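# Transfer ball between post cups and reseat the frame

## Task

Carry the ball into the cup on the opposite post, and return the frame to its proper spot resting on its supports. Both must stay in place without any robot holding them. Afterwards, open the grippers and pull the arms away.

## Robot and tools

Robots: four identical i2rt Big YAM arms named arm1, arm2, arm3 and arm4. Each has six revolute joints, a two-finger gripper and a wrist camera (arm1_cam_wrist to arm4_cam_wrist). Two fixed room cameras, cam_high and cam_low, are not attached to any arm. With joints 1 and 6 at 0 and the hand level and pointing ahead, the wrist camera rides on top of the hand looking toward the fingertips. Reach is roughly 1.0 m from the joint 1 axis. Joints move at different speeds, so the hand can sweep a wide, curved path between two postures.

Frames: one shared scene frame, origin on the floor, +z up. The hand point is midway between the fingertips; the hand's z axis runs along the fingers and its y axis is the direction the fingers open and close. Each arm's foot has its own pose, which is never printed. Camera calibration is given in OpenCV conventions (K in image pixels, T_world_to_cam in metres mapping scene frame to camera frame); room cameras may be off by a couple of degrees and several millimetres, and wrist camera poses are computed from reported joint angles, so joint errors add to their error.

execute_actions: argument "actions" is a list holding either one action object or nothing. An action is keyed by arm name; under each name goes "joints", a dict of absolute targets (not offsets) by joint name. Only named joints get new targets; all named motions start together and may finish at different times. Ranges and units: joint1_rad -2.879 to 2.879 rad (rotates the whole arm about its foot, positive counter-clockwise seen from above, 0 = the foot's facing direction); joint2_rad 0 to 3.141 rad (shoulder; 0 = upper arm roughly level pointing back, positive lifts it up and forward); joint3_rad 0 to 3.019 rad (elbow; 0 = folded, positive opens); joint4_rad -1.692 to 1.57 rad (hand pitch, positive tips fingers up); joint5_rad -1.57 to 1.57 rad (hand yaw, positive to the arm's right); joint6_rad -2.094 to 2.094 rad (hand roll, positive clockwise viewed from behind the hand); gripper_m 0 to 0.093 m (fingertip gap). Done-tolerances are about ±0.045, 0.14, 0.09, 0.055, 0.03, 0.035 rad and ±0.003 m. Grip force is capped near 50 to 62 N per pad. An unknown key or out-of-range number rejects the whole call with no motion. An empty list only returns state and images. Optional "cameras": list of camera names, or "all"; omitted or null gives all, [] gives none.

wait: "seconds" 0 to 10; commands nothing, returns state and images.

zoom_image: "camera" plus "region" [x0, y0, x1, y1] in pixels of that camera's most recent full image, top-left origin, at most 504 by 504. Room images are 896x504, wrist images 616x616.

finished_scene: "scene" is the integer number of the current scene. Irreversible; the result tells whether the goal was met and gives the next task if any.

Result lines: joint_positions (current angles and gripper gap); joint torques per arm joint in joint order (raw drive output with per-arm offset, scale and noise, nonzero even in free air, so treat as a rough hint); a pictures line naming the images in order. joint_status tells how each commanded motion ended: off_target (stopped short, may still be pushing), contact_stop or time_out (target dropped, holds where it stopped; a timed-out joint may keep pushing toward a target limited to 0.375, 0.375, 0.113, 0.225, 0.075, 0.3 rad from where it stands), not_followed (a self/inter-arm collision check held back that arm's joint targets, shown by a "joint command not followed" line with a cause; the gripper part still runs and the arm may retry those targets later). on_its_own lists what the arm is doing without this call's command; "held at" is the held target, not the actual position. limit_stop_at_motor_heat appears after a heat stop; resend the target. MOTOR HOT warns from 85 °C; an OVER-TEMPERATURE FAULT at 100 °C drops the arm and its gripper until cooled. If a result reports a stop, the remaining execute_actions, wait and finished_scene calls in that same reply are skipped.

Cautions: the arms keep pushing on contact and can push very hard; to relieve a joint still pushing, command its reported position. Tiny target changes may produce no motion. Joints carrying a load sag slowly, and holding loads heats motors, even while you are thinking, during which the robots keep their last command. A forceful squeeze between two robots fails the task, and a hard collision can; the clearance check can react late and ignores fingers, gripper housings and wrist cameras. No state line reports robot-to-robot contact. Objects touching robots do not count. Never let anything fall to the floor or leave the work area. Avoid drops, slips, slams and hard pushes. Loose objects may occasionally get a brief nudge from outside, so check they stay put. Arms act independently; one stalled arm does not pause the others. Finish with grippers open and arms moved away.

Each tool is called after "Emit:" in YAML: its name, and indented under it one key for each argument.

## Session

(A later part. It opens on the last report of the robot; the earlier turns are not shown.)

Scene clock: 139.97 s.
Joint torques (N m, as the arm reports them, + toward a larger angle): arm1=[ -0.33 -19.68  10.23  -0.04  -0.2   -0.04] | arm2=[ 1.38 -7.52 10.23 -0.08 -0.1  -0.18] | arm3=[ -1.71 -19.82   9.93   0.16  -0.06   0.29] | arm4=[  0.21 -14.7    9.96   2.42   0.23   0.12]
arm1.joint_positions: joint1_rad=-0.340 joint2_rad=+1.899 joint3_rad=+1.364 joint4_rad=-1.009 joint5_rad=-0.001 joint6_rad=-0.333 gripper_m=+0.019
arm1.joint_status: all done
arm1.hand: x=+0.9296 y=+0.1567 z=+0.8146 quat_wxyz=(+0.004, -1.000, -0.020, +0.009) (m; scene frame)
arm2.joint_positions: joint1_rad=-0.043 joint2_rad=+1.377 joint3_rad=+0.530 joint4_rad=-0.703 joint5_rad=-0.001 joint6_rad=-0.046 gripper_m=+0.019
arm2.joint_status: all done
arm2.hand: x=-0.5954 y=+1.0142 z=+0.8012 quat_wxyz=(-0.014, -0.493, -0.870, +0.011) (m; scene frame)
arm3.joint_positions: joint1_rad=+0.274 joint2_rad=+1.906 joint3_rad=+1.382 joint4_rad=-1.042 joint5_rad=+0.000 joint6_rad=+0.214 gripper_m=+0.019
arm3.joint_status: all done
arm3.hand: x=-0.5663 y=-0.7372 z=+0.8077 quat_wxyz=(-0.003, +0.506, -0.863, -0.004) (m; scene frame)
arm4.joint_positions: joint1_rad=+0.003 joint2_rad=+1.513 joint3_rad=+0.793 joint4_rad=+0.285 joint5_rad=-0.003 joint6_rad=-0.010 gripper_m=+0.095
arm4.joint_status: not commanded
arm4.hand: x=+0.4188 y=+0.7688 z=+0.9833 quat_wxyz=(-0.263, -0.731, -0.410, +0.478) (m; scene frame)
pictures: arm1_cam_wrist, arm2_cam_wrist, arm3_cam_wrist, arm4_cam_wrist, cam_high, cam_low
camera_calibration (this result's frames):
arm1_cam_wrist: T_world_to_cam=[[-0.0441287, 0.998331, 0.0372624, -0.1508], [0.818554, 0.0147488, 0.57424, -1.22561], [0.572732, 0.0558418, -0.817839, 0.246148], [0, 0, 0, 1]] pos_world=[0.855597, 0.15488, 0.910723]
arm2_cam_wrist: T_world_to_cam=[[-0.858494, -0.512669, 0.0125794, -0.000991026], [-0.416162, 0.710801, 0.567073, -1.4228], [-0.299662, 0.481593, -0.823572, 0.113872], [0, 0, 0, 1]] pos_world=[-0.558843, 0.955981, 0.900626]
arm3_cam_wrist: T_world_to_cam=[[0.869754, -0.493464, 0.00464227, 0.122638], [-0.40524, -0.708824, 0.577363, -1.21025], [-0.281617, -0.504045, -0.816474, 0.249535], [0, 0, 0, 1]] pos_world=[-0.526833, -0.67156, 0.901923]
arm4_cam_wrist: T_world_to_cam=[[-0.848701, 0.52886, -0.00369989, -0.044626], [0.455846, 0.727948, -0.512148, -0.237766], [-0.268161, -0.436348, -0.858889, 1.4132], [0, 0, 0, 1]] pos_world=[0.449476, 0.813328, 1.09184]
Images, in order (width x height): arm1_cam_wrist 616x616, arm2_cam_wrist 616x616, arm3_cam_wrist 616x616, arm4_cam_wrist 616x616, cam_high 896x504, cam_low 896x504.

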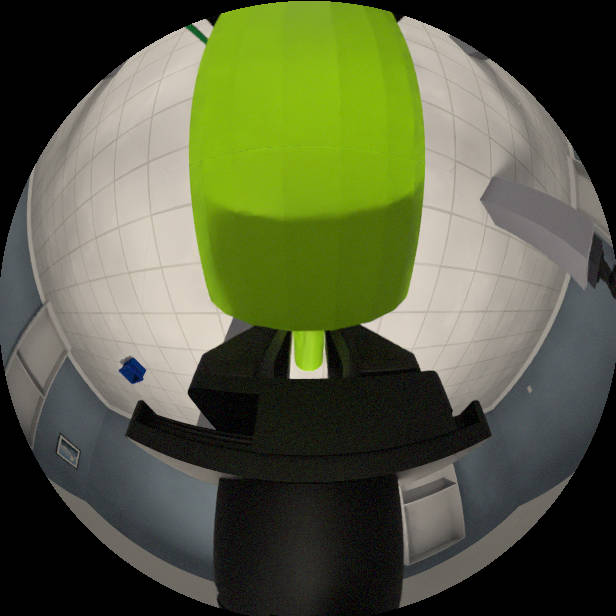

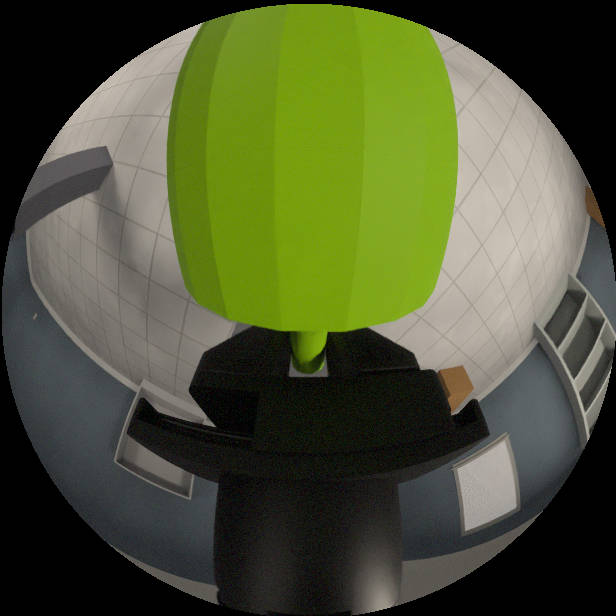

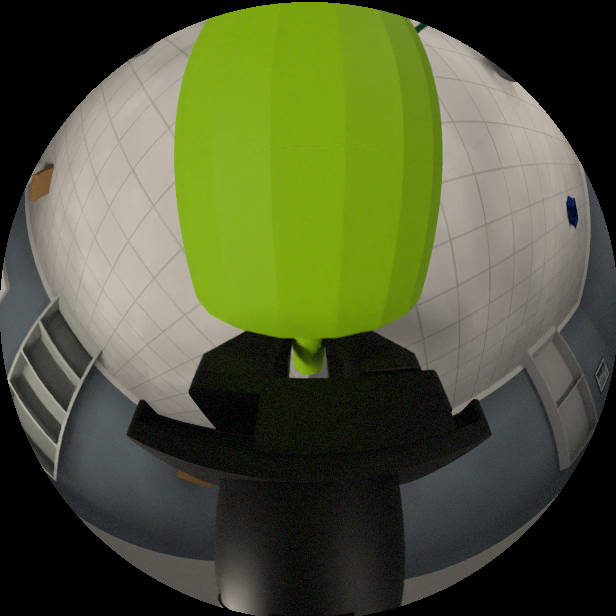

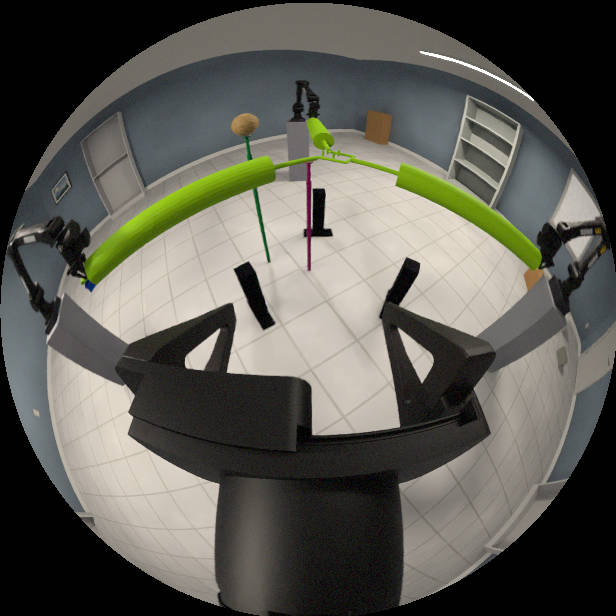

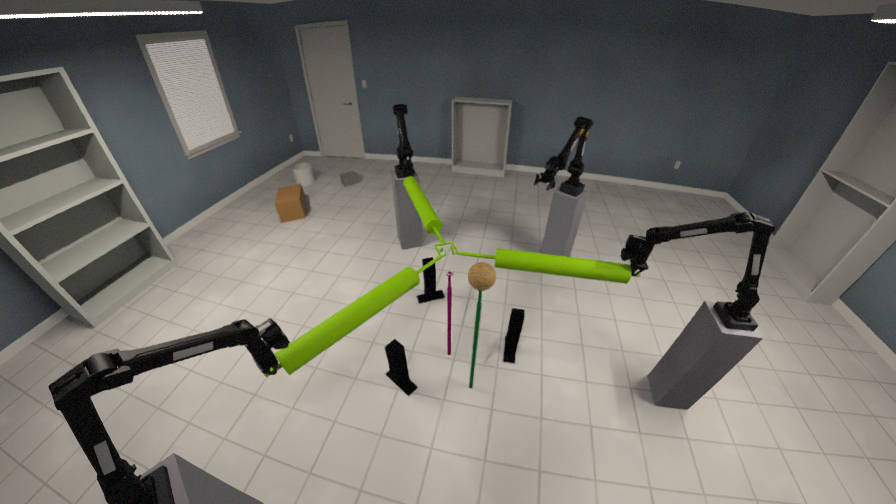

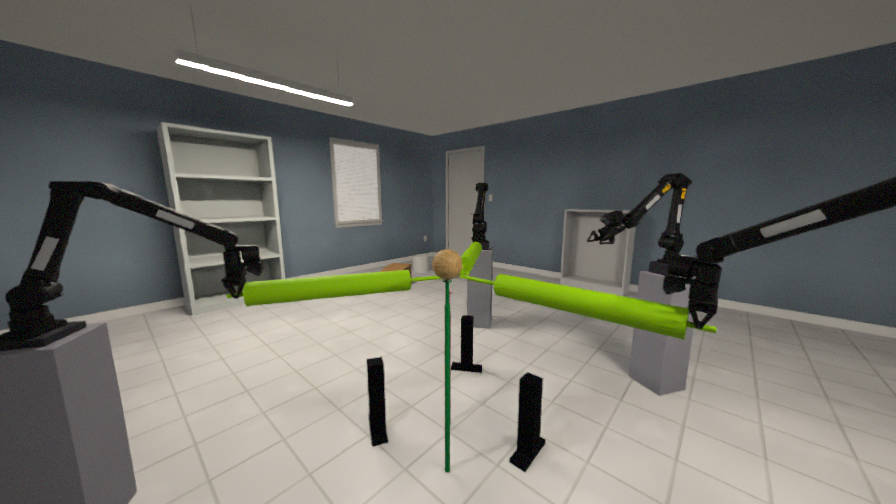

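Emit:
execute_actions:
  actions:
    - {"arm1":{"joints":{"joint1_rad":-0.25,"joint2_rad":1.745,"joint3_rad":1.248,"joint4_rad":-1.019,"joint6_rad":-0.235}},"arm2":{"joints":{"joint1_rad":-0.025,"joint2_rad":1.502,"joint3_rad":0.792,"joint4_rad":-0.81,"joint6_rad":-0.04}},"arm3":{"joints":{"joint1_rad":0.158,"joint2_rad":1.765,"joint3_rad":1.3,"joint4_rad":-1.049,"joint6_rad":0.1}}}
  cameras: []

Emit:
execute_actions:
  actions:
    - {"arm1":{"joints":{"joint1_rad":-0.14,"joint2_rad":1.642,"joint3_rad":1.108,"joint4_rad":-0.975,"joint6_rad":-0.125}},"arm2":{"joints":{"joint1_rad":-0.02,"joint2_rad":1.658,"joint3_rad":0.985,"joint4_rad":-0.845}},"arm3":{"joints":{"joint1_rad":0.038,"joint2_rad":1.685,"joint3_rad":1.188,"joint4_rad":-1.01,"joint6_rad":-0.02}}}
  cameras: ["cam_high","arm4_cam_wrist"]

Emit:
execute_actions:
  actions:
    - {"arm1":{"joints":{"joint1_rad":-0.007,"joint2_rad":1.552,"joint3_rad":0.995,"joint4_rad":-0.95,"joint6_rad":0.008}},"arm2":{"joints":{"joint1_rad":-0.015,"joint2_rad":1.805,"joint3_rad":1.194,"joint4_rad":-0.905,"joint6_rad":-0.025}},"arm3":{"joints":{"joint1_rad":-0.1,"joint2_rad":1.62,"joint3_rad":1.104,"joint4_rad":-0.99,"joint6_rad":-0.158}}}
  cameras: []

Emit:
execute_actions:
  actions:
    - {"arm1":{"joints":{"joint1_rad":0.15,"joint2_rad":1.481,"joint3_rad":0.911,"joint4_rad":-0.94,"joint6_rad":0.165}},"arm2":{"joints":{"joint1_rad":-0.01,"joint2_rad":1.945,"joint3_rad":1.424,"joint4_rad":-0.99}},"arm3":{"joints":{"joint1_rad":-0.252,"joint2_rad":1.578,"joint3_rad":1.05,"joint4_rad":-0.98,"joint6_rad":-0.31}},"arm4":{"joints":{"joint1_rad":0.15,"joint2_rad":1.9,"joint3_rad":1.0,"joint4_rad":0.6}}}
  cameras: ["cam_high","arm4_cam_wrist","cam_low"]

Emit:
zoom_image:
  camera: "cam_low"
  region: [400, 240, 500, 320]

Emit:
zoom_image:
  camera: "cam_high"
  region: [420, 240, 520, 320]

Scene clock: 173.57 s.
Joint torques (N m, as the arm reports them, + toward a larger angle): arm1=[ -0.05 -18.34   8.29   0.54  -0.5    0.01] | arm2=[ 1.2  -8.5  10.67 -0.02 -0.03 -0.03] | arm3=[ -2.04 -18.78   8.21   0.74   0.13   0.17] | arm4=[  0.21 -14.63   9.96   2.43   0.23   0.13]
arm1.joint_positions: joint1_rad=-0.250 joint2_rad=+1.777 joint3_rad=+1.227 joint4_rad=-1.021 joint5_rad=+0.006 joint6_rad=-0.245 gripper_m=+0.019
arm1.joint_status: all done
arm1.hand: x=+0.9686 y=+0.1000 z=+0.8301 quat_wxyz=(+0.003, -1.000, -0.022, -0.004) (m; scene frame)
arm2.joint_positions: joint1_rad=-0.038 joint2_rad=+1.507 joint3_rad=+0.744 joint4_rad=-0.794 joint5_rad=-0.002 joint6_rad=-0.038 gripper_m=+0.019
arm2.joint_status: all done
arm2.hand: x=-0.5601 y=+0.9527 z=+0.8217 quat_wxyz=(-0.011, -0.494, -0.869, +0.009) (m; scene frame)
arm3.joint_positions: joint1_rad=+0.158 joint2_rad=+1.808 joint3_rad=+1.268 joint4_rad=-1.055 joint5_rad=-0.005 joint6_rad=+0.098 gripper_m=+0.019
arm3.joint_status: all done
arm3.hand: x=-0.5254 y=-0.7993 z=+0.8187 quat_wxyz=(+0.010, +0.505, -0.863, +0.003) (m; scene frame)
arm4.joint_positions: joint1_rad=+0.003 joint2_rad=+1.513 joint3_rad=+0.793 joint4_rad=+0.285 joint5_rad=-0.003 joint6_rad=-0.010 gripper_m=+0.095
arm4.joint_status: not commanded
arm4.hand: x=+0.4188 y=+0.7688 z=+0.9833 quat_wxyz=(-0.263, -0.731, -0.410, +0.478) (m; scene frame)
pictures: none
No camera images: the call's "cameras" was empty. Leave "cameras" out to get every camera's image.

Scene clock: 174.50 s.
Joint torques (N m, as the arm reports them, + toward a larger angle): arm1=[  0.09 -16.45   8.27   0.59  -0.52   0.02] | arm2=[  1.43 -10.9   10.84  -0.08  -0.01  -0.03] | arm3=[ -1.9  -17.74   8.38   0.98   0.07   0.17] | arm4=[  0.18 -14.66   9.96   2.43   0.23   0.13]
arm1.joint_positions: joint1_rad=-0.140 joint2_rad=+1.674 joint3_rad=+1.085 joint4_rad=-0.978 joint5_rad=+0.008 joint6_rad=-0.135 gripper_m=+0.019
arm1.joint_status: all done
arm1.hand: x=+1.0049 y=+0.0426 z=+0.8308 quat_wxyz=(+0.004, -1.000, -0.022, -0.002) (m; scene frame)
arm2.joint_positions: joint1_rad=-0.033 joint2_rad=+1.666 joint3_rad=+0.937 joint4_rad=-0.828 joint5_rad=-0.003 joint6_rad=-0.035 gripper_m=+0.019
arm2.joint_status: all done
arm2.hand: x=-0.5253 y=+0.8935 z=+0.8202 quat_wxyz=(-0.011, -0.493, -0.870, +0.008) (m; scene frame)
arm3.joint_positions: joint1_rad=+0.037 joint2_rad=+1.730 joint3_rad=+1.152 joint4_rad=-1.020 joint5_rad=-0.004 joint6_rad=-0.022 gripper_m=+0.019
arm3.joint_status: all done
arm3.hand: x=-0.4901 y=-0.8581 z=+0.8173 quat_wxyz=(+0.012, +0.505, -0.863, +0.003) (m; scene frame)
arm4.joint_positions: joint1_rad=+0.003 joint2_rad=+1.513 joint3_rad=+0.793 joint4_rad=+0.285 joint5_rad=-0.003 joint6_rad=-0.010 gripper_m=+0.095
arm4.joint_status: not commanded
arm4.hand: x=+0.4188 y=+0.7688 z=+0.9833 quat_wxyz=(-0.263, -0.731, -0.410, +0.478) (m; scene frame)
pictures: arm4_cam_wrist, cam_high
camera_calibration (this result's frames):
arm4_cam_wrist: T_world_to_cam=[[-0.848701, 0.52886, -0.00369989, -0.044626], [0.455846, 0.727948, -0.512148, -0.237766], [-0.268161, -0.436348, -0.858889, 1.4132], [0, 0, 0, 1]] pos_world=[0.449476, 0.813328, 1.09184]
Images, in order (width x height): arm4_cam_wrist 616x616, cam_high 896x504.

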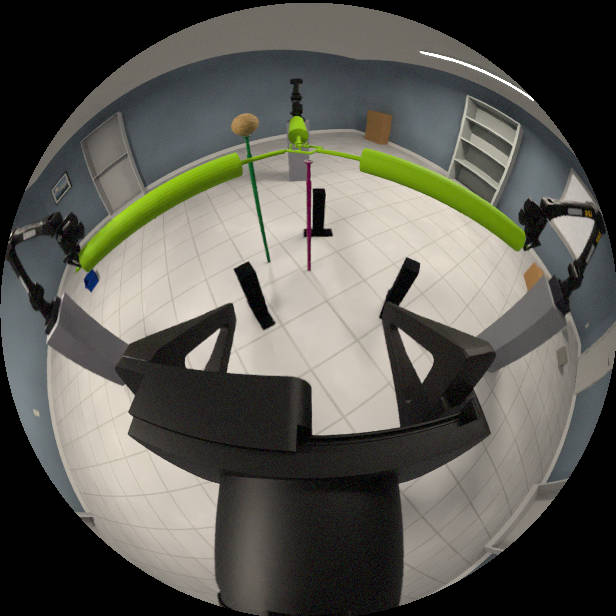

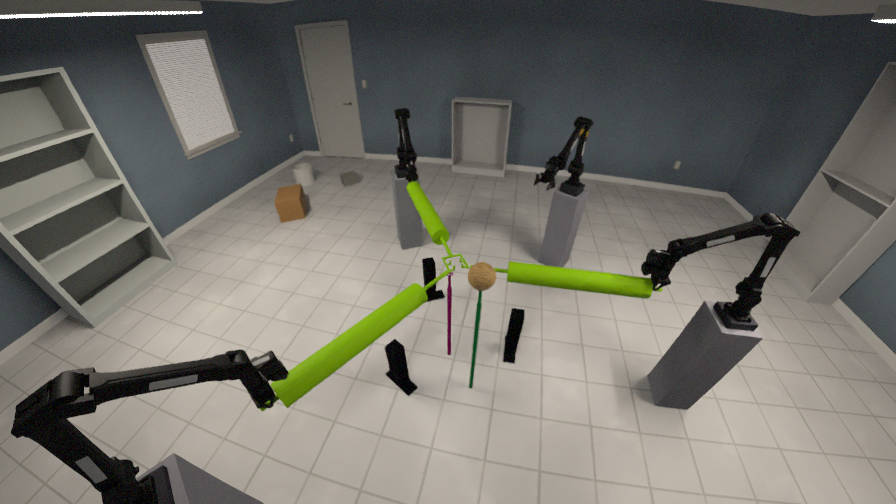

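Scene clock: 175.43 s.
Joint torques (N m, as the arm reports them, + toward a larger angle): arm1=[  0.04 -14.5    8.35   0.61  -0.53   0.03] | arm2=[  0.99 -13.43  11.42  -0.16   0.01  -0.01] | arm3=[ -2.02 -16.32   8.26   0.99  -0.06   0.17] | arm4=[  0.18 -14.68   9.96   2.41   0.23   0.12]
arm1.joint_positions: joint1_rad=-0.007 joint2_rad=+1.581 joint3_rad=+0.970 joint4_rad=-0.954 joint5_rad=+0.008 joint6_rad=-0.003 gripper_m=+0.019
arm1.joint_status: all done
arm1.hand: x=+1.0422 y=-0.0150 z=+0.8321 quat_wxyz=(+0.004, -1.000, -0.022, +0.000) (m; scene frame)
arm2.joint_positions: joint1_rad=-0.025 joint2_rad=+1.815 joint3_rad=+1.143 joint4_rad=-0.884 joint5_rad=-0.003 joint6_rad=-0.025 gripper_m=+0.019
arm2.joint_status: all done
arm2.hand: x=-0.4890 y=+0.8358 z=+0.8183 quat_wxyz=(-0.011, -0.494, -0.869, +0.008) (m; scene frame)
arm3.joint_positions: joint1_rad=-0.101 joint2_rad=+1.664 joint3_rad=+1.069 joint4_rad=-1.001 joint5_rad=-0.002 joint6_rad=-0.159 gripper_m=+0.019
arm3.joint_status: all done
arm3.hand: x=-0.4545 y=-0.9160 z=+0.8190 quat_wxyz=(+0.011, +0.505, -0.863, +0.002) (m; scene frame)
arm4.joint_positions: joint1_rad=+0.003 joint2_rad=+1.513 joint3_rad=+0.793 joint4_rad=+0.285 joint5_rad=-0.003 joint6_rad=-0.010 gripper_m=+0.095
arm4.joint_status: not commanded
arm4.hand: x=+0.4188 y=+0.7688 z=+0.9833 quat_wxyz=(-0.263, -0.731, -0.410, +0.478) (m; scene frame)
pictures: none
No camera images: the call's "cameras" was empty. Leave "cameras" out to get every camera's image.

Scene clock: 176.70 s.
Joint torques (N m, as the arm reports them, + toward a larger angle): arm1=[  0.19 -13.24   8.33   0.57  -0.57   0.04] | arm2=[  1.25 -15.65  12.35  -0.27   0.01  -0.05] | arm3=[ -2.15 -15.87   8.06   0.92  -0.11   0.16] | arm4=[  0.22 -20.26  10.14   2.93   0.14   0.12]
arm1.joint_positions: joint1_rad=+0.148 joint2_rad=+1.510 joint3_rad=+0.885 joint4_rad=-0.942 joint5_rad=+0.009 joint6_rad=+0.154 gripper_m=+0.019
arm1.joint_status: all done
arm1.hand: x=+1.0792 y=-0.0716 z=+0.8323 quat_wxyz=(+0.004, -1.000, -0.021, -0.001) (m; scene frame)
arm2.joint_positions: joint1_rad=-0.017 joint2_rad=+1.956 joint3_rad=+1.368 joint4_rad=-0.966 joint5_rad=-0.003 joint6_rad=-0.019 gripper_m=+0.019
arm2.joint_status: all done
arm2.hand: x=-0.4526 y=+0.7793 z=+0.8195 quat_wxyz=(-0.012, -0.494, -0.870, +0.008) (m; scene frame)
arm3.joint_positions: joint1_rad=-0.253 joint2_rad=+1.624 joint3_rad=+1.016 joint4_rad=-0.990 joint5_rad=+0.000 joint6_rad=-0.311 gripper_m=+0.019
arm3.joint_status: all done
arm3.hand: x=-0.4190 y=-0.9729 z=+0.8188 quat_wxyz=(+0.012, +0.505, -0.863, +0.001) (m; scene frame)
arm4.joint_positions: joint1_rad=+0.155 joint2_rad=+1.915 joint3_rad=+0.972 joint4_rad=+0.571 joint5_rad=-0.001 joint6_rad=-0.009 gripper_m=+0.095
arm4.joint_status: all done
arm4.hand: x=+0.4600 y=+0.6449 z=+0.8932 quat_wxyz=(-0.311, -0.684, -0.454, +0.479) (m; scene frame)
pictures: arm4_cam_wrist, cam_high, cam_low
camera_calibration (this result's frames):
arm4_cam_wrist: T_world_to_cam=[[-0.918337, 0.395798, -0.000863733, 0.17087], [0.327088, 0.757682, -0.564741, -0.125571], [-0.222869, -0.518905, -0.825268, 1.29514], [0, 0, 0, 1]] pos_world=[0.486636, 0.699569, 0.998073]
Images, in order (width x height): arm4_cam_wrist 616x616, cam_high 896x504, cam_low 896x504.

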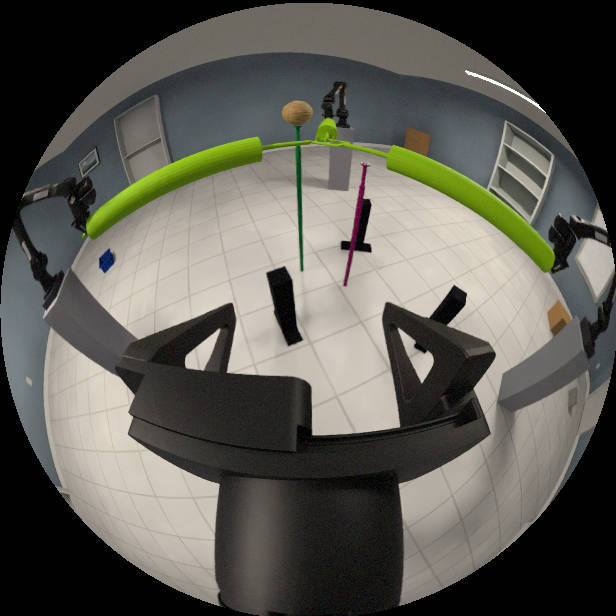

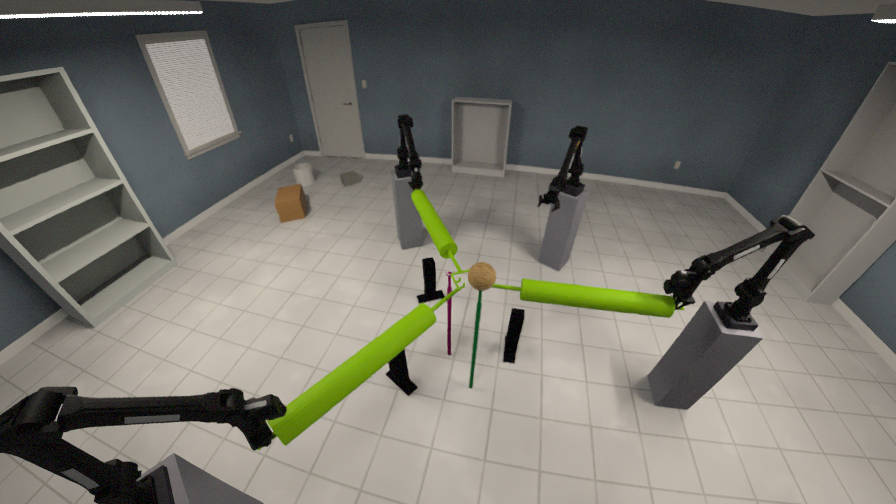

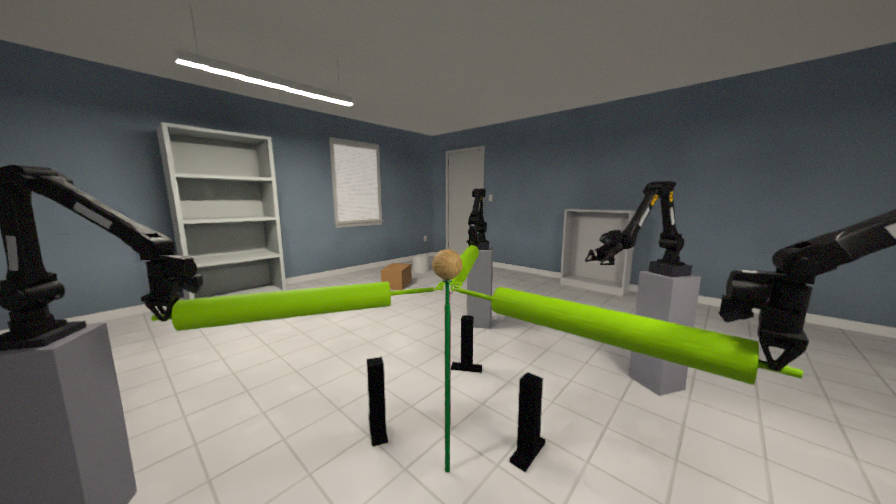

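Region (400, 240, 500, 320) of cam_low's 896x504 image, scaled by 5.040, with more detail than that image has; it fills the top 403 rows of this view, and the rest is white.

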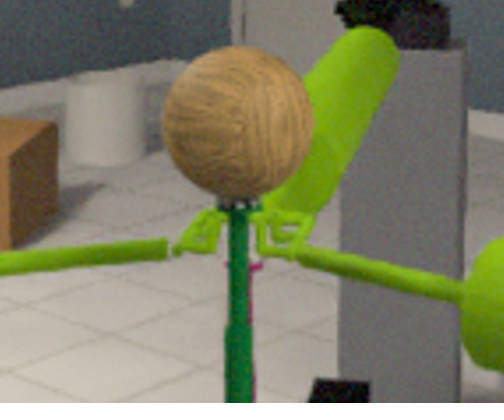

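Region (420, 240, 520, 320) of cam_high's 896x504 image, scaled by 5.040, with more detail than that image has; it fills the top 403 rows of this view, and the rest is white.

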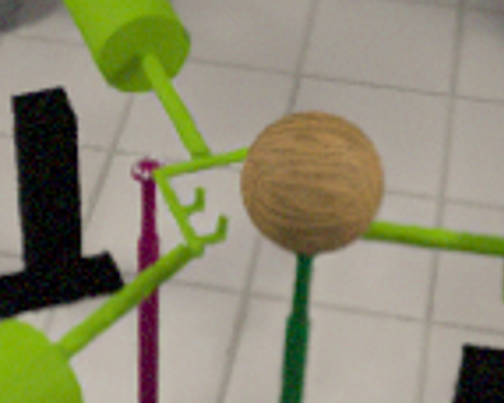

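Emit:
execute_actions:
  actions:
    - {"arm1":{"joints":{"joint1_rad":0.329,"joint2_rad":1.398,"joint3_rad":0.825,"joint4_rad":-0.937,"joint6_rad":0.345}},"arm2":{"joints":{"joint1_rad":0.02,"joint2_rad":2.1,"joint3_rad":1.7,"joint4_rad":-1.11,"joint6_rad":0.01}},"arm3":{"joints":{"joint1_rad":-0.406,"joint2_rad":1.585,"joint3_rad":1.1,"joint4_rad":-0.98,"joint6_rad":-0.465}}}
  cameras: ["cam_high","arm4_cam_wrist","cam_low"]

Emit:
zoom_image:
  camera: "cam_low"
  region: [400, 240, 500, 320]

Emit:
zoom_image:
  camera: "cam_high"
  region: [430, 250, 530, 330]

Emit:
zoom_image:
  camera: "arm4_cam_wrist"
  region: [260, 90, 400, 190]

Scene clock: 185.97 s.
Joint torques (N m, as the arm reports them, + toward a larger angle): arm1=[  0.05 -11.66   8.25   0.59  -0.47   0.01] | arm2=[  0.79 -18.    13.58  -0.31   0.01  -0.08] | arm3=[ -1.96 -15.41  10.64   0.86  -0.3    0.13] | arm4=[  0.01 -20.18  10.19   2.93   0.14   0.12]
arm1.joint_positions: joint1_rad=+0.329 joint2_rad=+1.426 joint3_rad=+0.800 joint4_rad=-0.939 joint5_rad=+0.007 joint6_rad=+0.336 gripper_m=+0.019
arm1.joint_status: all done
arm1.hand: x=+1.1282 y=-0.1257 z=+0.8349 quat_wxyz=(+0.002, -1.000, -0.021, +0.001) (m; scene frame)
arm2.joint_positions: joint1_rad=+0.017 joint2_rad=+2.111 joint3_rad=+1.636 joint4_rad=-1.086 joint5_rad=-0.003 joint6_rad=+0.018 gripper_m=+0.019
arm2.joint_status: all done
arm2.hand: x=-0.4009 y=+0.7309 z=+0.8219 quat_wxyz=(-0.009, -0.495, -0.869, +0.007) (m; scene frame)
arm3.joint_positions: joint1_rad=-0.407 joint2_rad=+1.624 joint3_rad=+1.026 joint4_rad=-0.989 joint5_rad=+0.003 joint6_rad=-0.462 gripper_m=+0.019
arm3.joint_status: all done
arm3.hand: x=-0.3749 y=-1.0213 z=+0.8215 quat_wxyz=(+0.007, +0.503, -0.864, +0.000) (m; scene frame)
arm4.joint_positions: joint1_rad=+0.155 joint2_rad=+1.915 joint3_rad=+0.972 joint4_rad=+0.571 joint5_rad=-0.001 joint6_rad=-0.009 gripper_m=+0.095
arm4.joint_status: not commanded
arm4.hand: x=+0.4600 y=+0.6449 z=+0.8932 quat_wxyz=(-0.311, -0.684, -0.454, +0.479) (m; scene frame)
pictures: arm4_cam_wrist, cam_high, cam_low
camera_calibration (this result's frames):
arm4_cam_wrist: T_world_to_cam=[[-0.918337, 0.395798, -0.000863733, 0.17087], [0.327088, 0.757682, -0.564741, -0.125571], [-0.222869, -0.518905, -0.825268, 1.29514], [0, 0, 0, 1]] pos_world=[0.486636, 0.699569, 0.998073]
Images, in order (width x height): arm4_cam_wrist 616x616, cam_high 896x504, cam_low 896x504.

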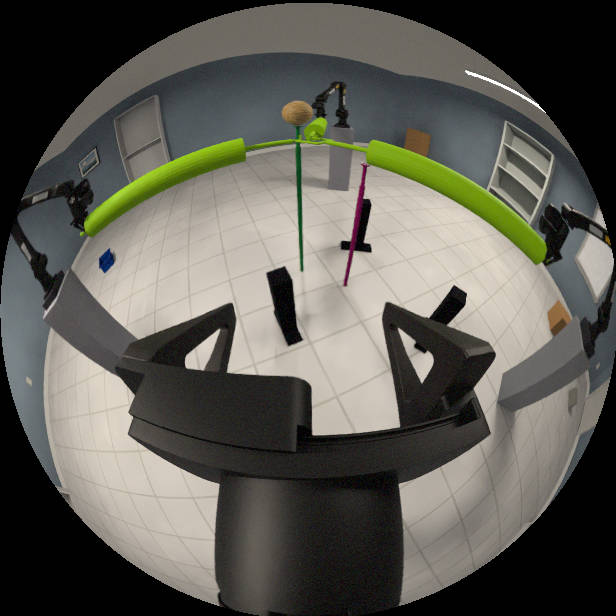

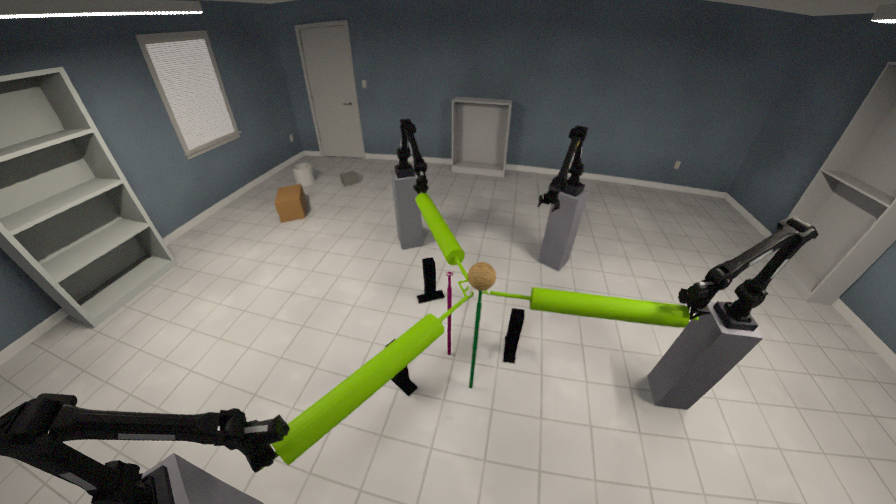

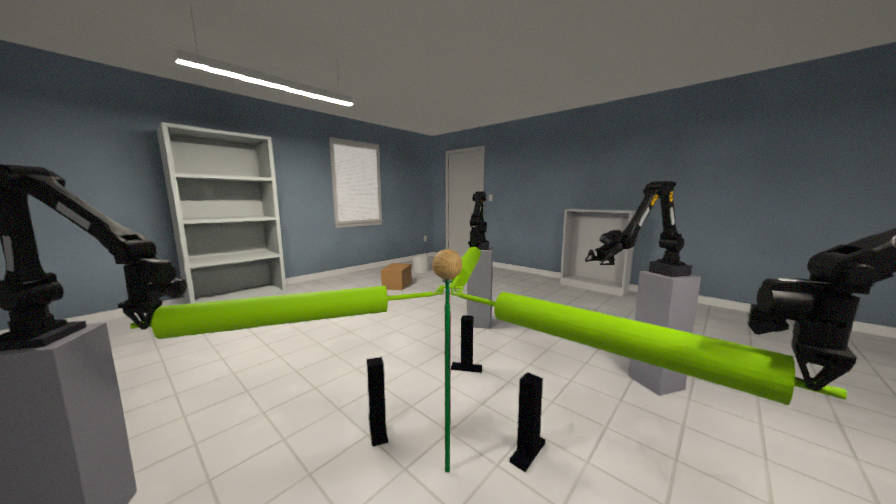

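Region (400, 240, 500, 320) of cam_low's 896x504 image, scaled by 5.040, with more detail than that image has; it fills the top 403 rows of this view, and the rest is white.

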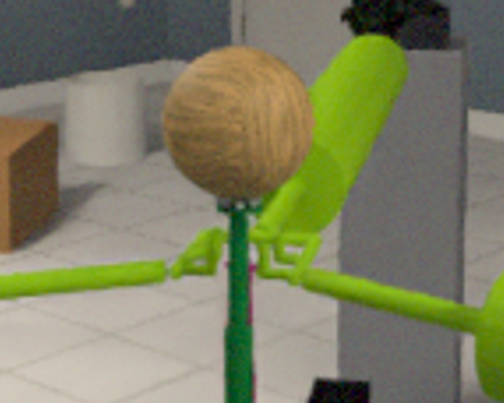

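Region (430, 250, 530, 330) of cam_high's 896x504 image, scaled by 5.040, with more detail than that image has; it fills the top 403 rows of this view, and the rest is white.

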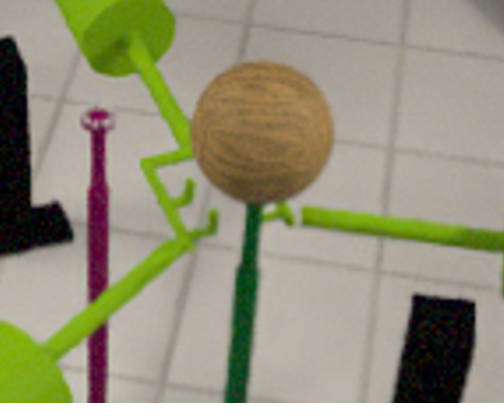

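Region (260, 90, 400, 190) of arm4_cam_wrist's 616x616 image, scaled by 3.600, with more detail than that image has; it fills the top 360 rows of this view, and the rest is white.

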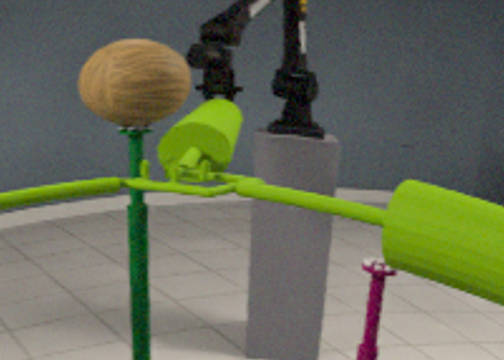

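Emit:
execute_actions:
  actions:
    - {"arm1":{"joints":{"joint1_rad":0.489,"joint2_rad":1.378,"joint3_rad":0.803,"joint6_rad":0.505}},"arm2":{"joints":{"joint1_rad":0.025,"joint2_rad":2.245,"joint3_rad":1.96,"joint4_rad":-1.22}},"arm3":{"joints":{"joint1_rad":-0.535,"joint2_rad":1.6,"joint3_rad":1.13,"joint6_rad":-0.598}}}
  cameras: ["cam_high","arm4_cam_wrist","cam_low"]

Emit:
zoom_image:
  camera: "cam_low"
  region: [420, 265, 480, 310]

Emit:
zoom_image:
  camera: "cam_high"
  region: [450, 270, 510, 315]

Emit:
zoom_image:
  camera: "arm4_cam_wrist"
  region: [270, 110, 330, 155]

Scene clock: 200.17 s.
Joint torques (N m, as the arm reports them, + toward a larger angle): arm1=[ -0.08 -12.23   8.04   0.55  -0.39   0.  ] | arm2=[  0.74 -19.78  14.44  -0.24   0.    -0.09] | arm3=[ -1.94 -14.26  11.91   1.    -0.46   0.12] | arm4=[  0.01 -20.18  10.18   2.93   0.14   0.12]
arm1.joint_positions: joint1_rad=+0.490 joint2_rad=+1.417 joint3_rad=+0.780 joint4_rad=-0.939 joint5_rad=+0.006 joint6_rad=+0.497 gripper_m=+0.019
arm1.joint_status: all done
arm1.hand: x=+1.1597 y=-0.1713 z=+0.8319 quat_wxyz=(+0.004, -1.000, -0.020, -0.004) (m; scene frame)
arm2.joint_positions: joint1_rad=+0.020 joint2_rad=+2.257 joint3_rad=+1.890 joint4_rad=-1.198 joint5_rad=-0.003 joint6_rad=+0.021 gripper_m=+0.019
arm2.joint_status: all done
arm2.hand: x=-0.3699 y=+0.6847 z=+0.8208 quat_wxyz=(-0.008, -0.495, -0.869, +0.006) (m; scene frame)
arm3.joint_positions: joint1_rad=-0.538 joint2_rad=+1.624 joint3_rad=+1.035 joint4_rad=-0.991 joint5_rad=+0.007 joint6_rad=-0.593 gripper_m=+0.019
arm3.joint_status: joint3_rad time_out (moved +0.009 of +0.104); the others done
arm3.on_its_own: joint3_rad reads +1.035 and still pushes toward +1.130 since a time_out
arm3.hand: x=-0.3438 y=-1.0677 z=+0.8242 quat_wxyz=(+0.003, +0.504, -0.864, +0.001) (m; scene frame)
arm4.joint_positions: joint1_rad=+0.155 joint2_rad=+1.915 joint3_rad=+0.972 joint4_rad=+0.571 joint5_rad=-0.001 joint6_rad=-0.009 gripper_m=+0.095
arm4.joint_status: not commanded
arm4.hand: x=+0.4600 y=+0.6449 z=+0.8932 quat_wxyz=(-0.311, -0.684, -0.454, +0.479) (m; scene frame)
pictures: arm4_cam_wrist, cam_high, cam_low
camera_calibration (this result's frames):
arm4_cam_wrist: T_world_to_cam=[[-0.918337, 0.395798, -0.000863733, 0.17087], [0.327088, 0.757682, -0.564741, -0.125571], [-0.222869, -0.518905, -0.825268, 1.29514], [0, 0, 0, 1]] pos_world=[0.486636, 0.699569, 0.998073]
Images, in order (width x height): arm4_cam_wrist 616x616, cam_high 896x504, cam_low 896x504.

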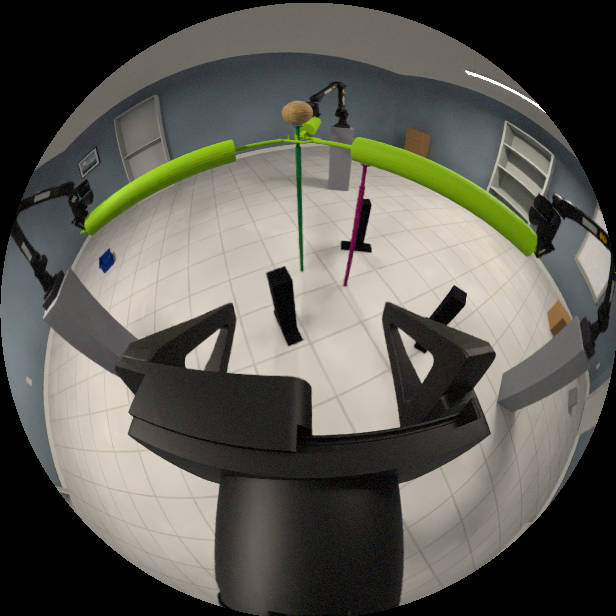

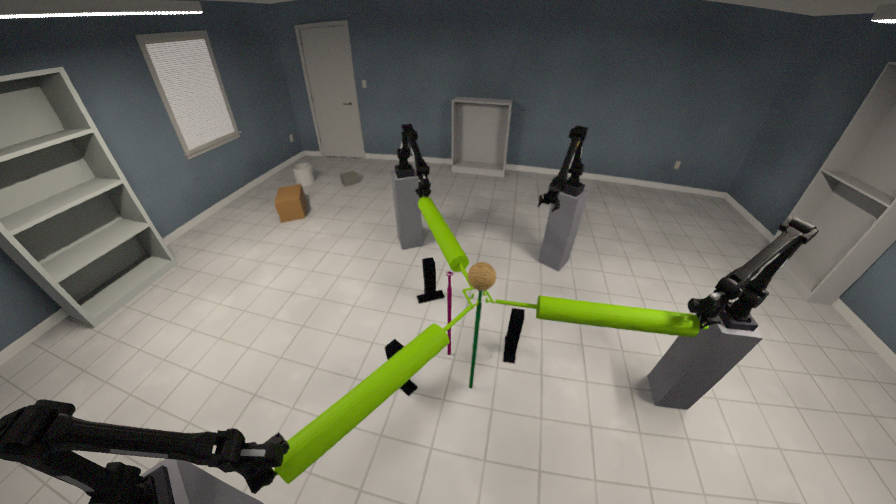

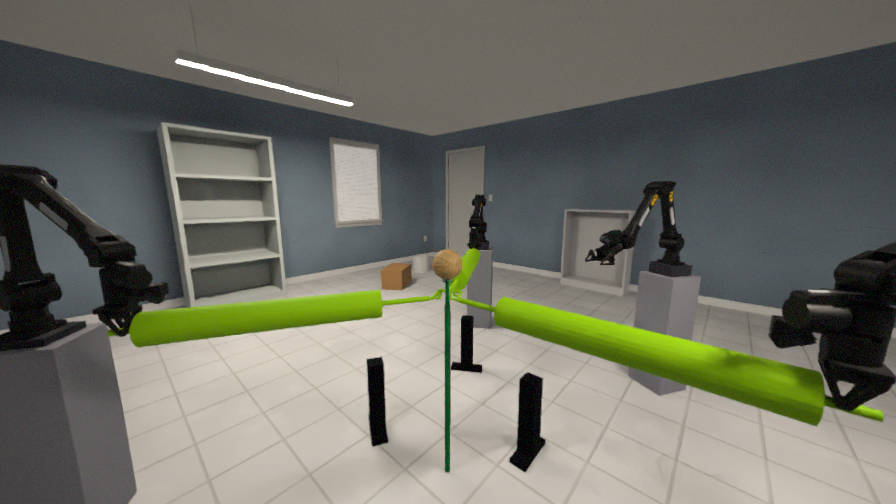

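Region (420, 265, 480, 310) of cam_low's 896x504 image, scaled by 8.400, with more detail than that image has; it fills the top 378 rows of this view, and the rest is white.

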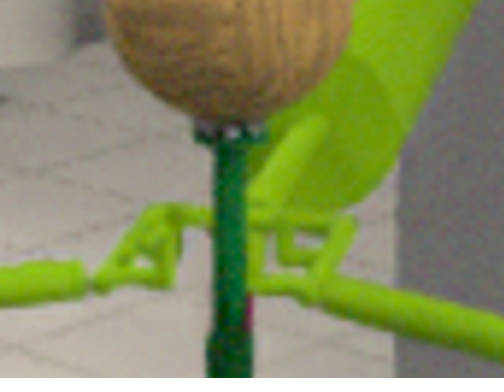

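Region (450, 270, 510, 315) of cam_high's 896x504 image, scaled by 8.400, with more detail than that image has; it fills the top 378 rows of this view, and the rest is white.

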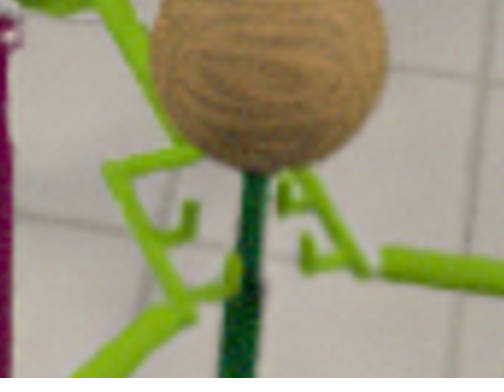

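Region (270, 110, 330, 155) of arm4_cam_wrist's 616x616 image, scaled by 8.400, with more detail than that image has; it fills the top 378 rows of this view, and the rest is white.

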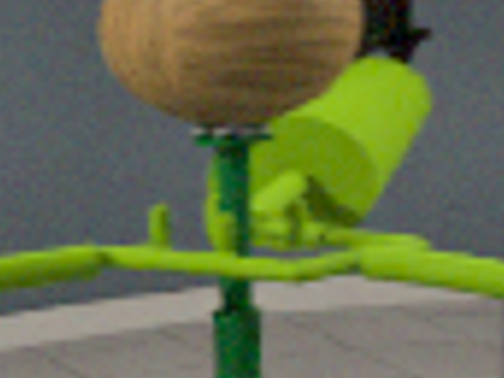

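Emit:
execute_actions:
  actions:
    - {"arm1":{"joints":{"joint2_rad":1.32,"joint3_rad":0.885,"joint4_rad":-1.062}},"arm2":{"joints":{"joint2_rad":2.18,"joint3_rad":2.0,"joint4_rad":-1.29}},"arm3":{"joints":{"joint2_rad":1.54,"joint3_rad":1.16,"joint4_rad":-1.095}}}
  cameras: ["cam_high","arm4_cam_wrist","cam_low"]

Emit:
zoom_image:
  camera: "cam_low"
  region: [420, 265, 480, 310]

Emit:
zoom_image:
  camera: "cam_high"
  region: [450, 270, 510, 315]

Emit:
zoom_image:
  camera: "arm4_cam_wrist"
  region: [270, 110, 330, 155]

Scene clock: 209.10 s.
Joint torques (N m, as the arm reports them, + toward a larger angle): arm1=[ -0.09 -10.45  11.27   0.13  -0.27   0.  ] | arm2=[  0.46 -22.89  14.51  -0.32  -0.05  -0.1 ] | arm3=[ -1.87 -15.07  10.98   0.26  -0.6    0.12] | arm4=[  0.03 -20.17  10.18   2.94   0.14   0.11]
arm1.joint_positions: joint1_rad=+0.490 joint2_rad=+1.343 joint3_rad=+0.825 joint4_rad=-1.052 joint5_rad=+0.003 joint6_rad=+0.498 gripper_m=+0.019
arm1.joint_status: all done
arm1.hand: x=+1.1616 y=-0.1706 z=+0.8695 quat_wxyz=(+0.001, -1.000, -0.020, -0.002) (m; scene frame)
arm2.joint_positions: joint1_rad=+0.022 joint2_rad=+2.244 joint3_rad=+1.932 joint4_rad=-1.267 joint5_rad=-0.002 joint6_rad=+0.023 gripper_m=+0.019
arm2.joint_status: all done
arm2.hand: x=-0.3686 y=+0.6856 z=+0.8444 quat_wxyz=(-0.001, -0.495, -0.869, +0.003) (m; scene frame)
arm3.joint_positions: joint1_rad=-0.538 joint2_rad=+1.577 joint3_rad=+1.087 joint4_rad=-1.090 joint5_rad=+0.011 joint6_rad=-0.594 gripper_m=+0.019
arm3.joint_status: all done
arm3.hand: x=-0.3422 y=-1.0677 z=+0.8601 quat_wxyz=(+0.004, +0.504, -0.864, +0.003) (m; scene frame)
arm4.joint_positions: joint1_rad=+0.155 joint2_rad=+1.915 joint3_rad=+0.972 joint4_rad=+0.571 joint5_rad=-0.001 joint6_rad=-0.009 gripper_m=+0.095
arm4.joint_status: not commanded
arm4.hand: x=+0.4600 y=+0.6449 z=+0.8932 quat_wxyz=(-0.311, -0.684, -0.454, +0.479) (m; scene frame)
pictures: arm4_cam_wrist, cam_high, cam_low
camera_calibration (this result's frames):
arm4_cam_wrist: T_world_to_cam=[[-0.918337, 0.395798, -0.000863733, 0.17087], [0.327088, 0.757682, -0.564741, -0.125571], [-0.222869, -0.518905, -0.825268, 1.29514], [0, 0, 0, 1]] pos_world=[0.486636, 0.699569, 0.998073]
Images, in order (width x height): arm4_cam_wrist 616x616, cam_high 896x504, cam_low 896x504.

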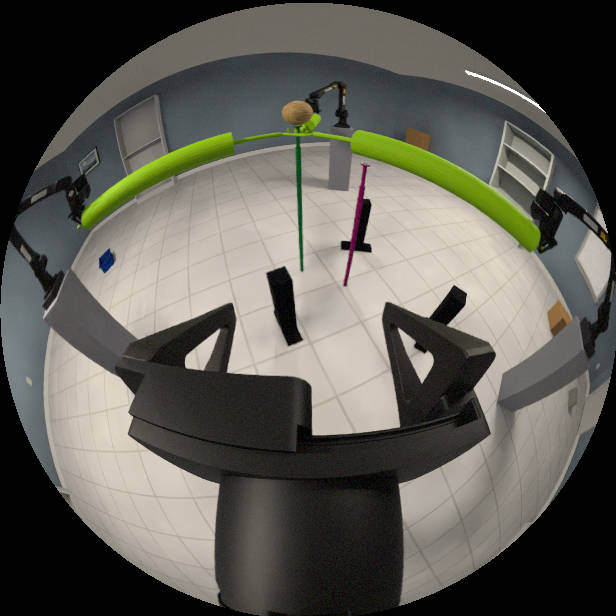

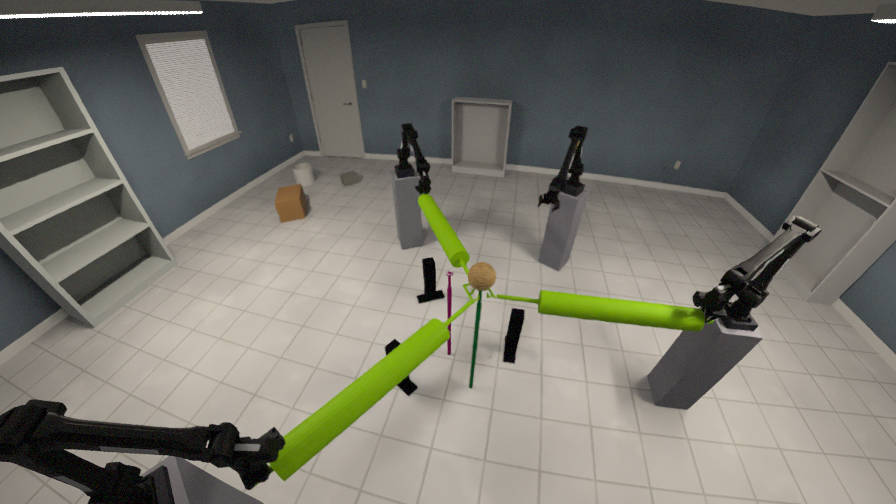

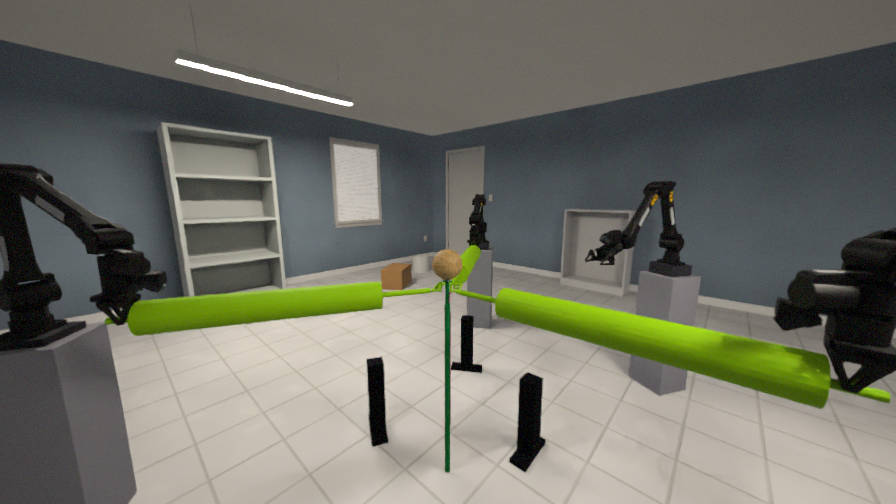

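Region (420, 265, 480, 310) of cam_low's 896x504 image, scaled by 8.400, with more detail than that image has; it fills the top 378 rows of this view, and the rest is white.

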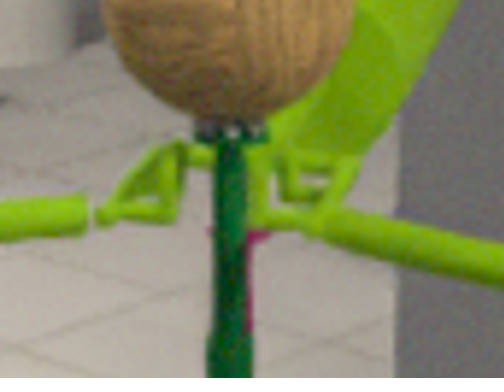

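Region (450, 270, 510, 315) of cam_high's 896x504 image, scaled by 8.400, with more detail than that image has; it fills the top 378 rows of this view, and the rest is white.

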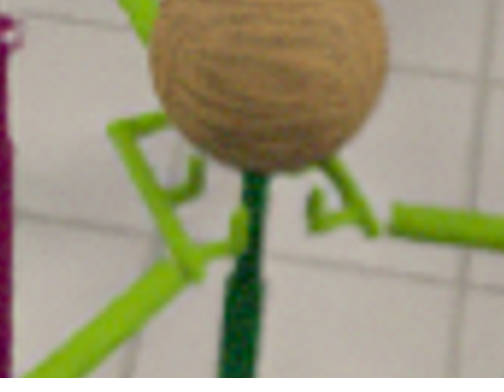

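Region (270, 110, 330, 155) of arm4_cam_wrist's 616x616 image, scaled by 8.400, with more detail than that image has; it fills the top 378 rows of this view, and the rest is white.

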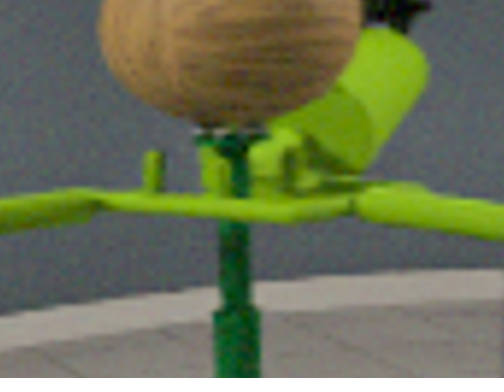

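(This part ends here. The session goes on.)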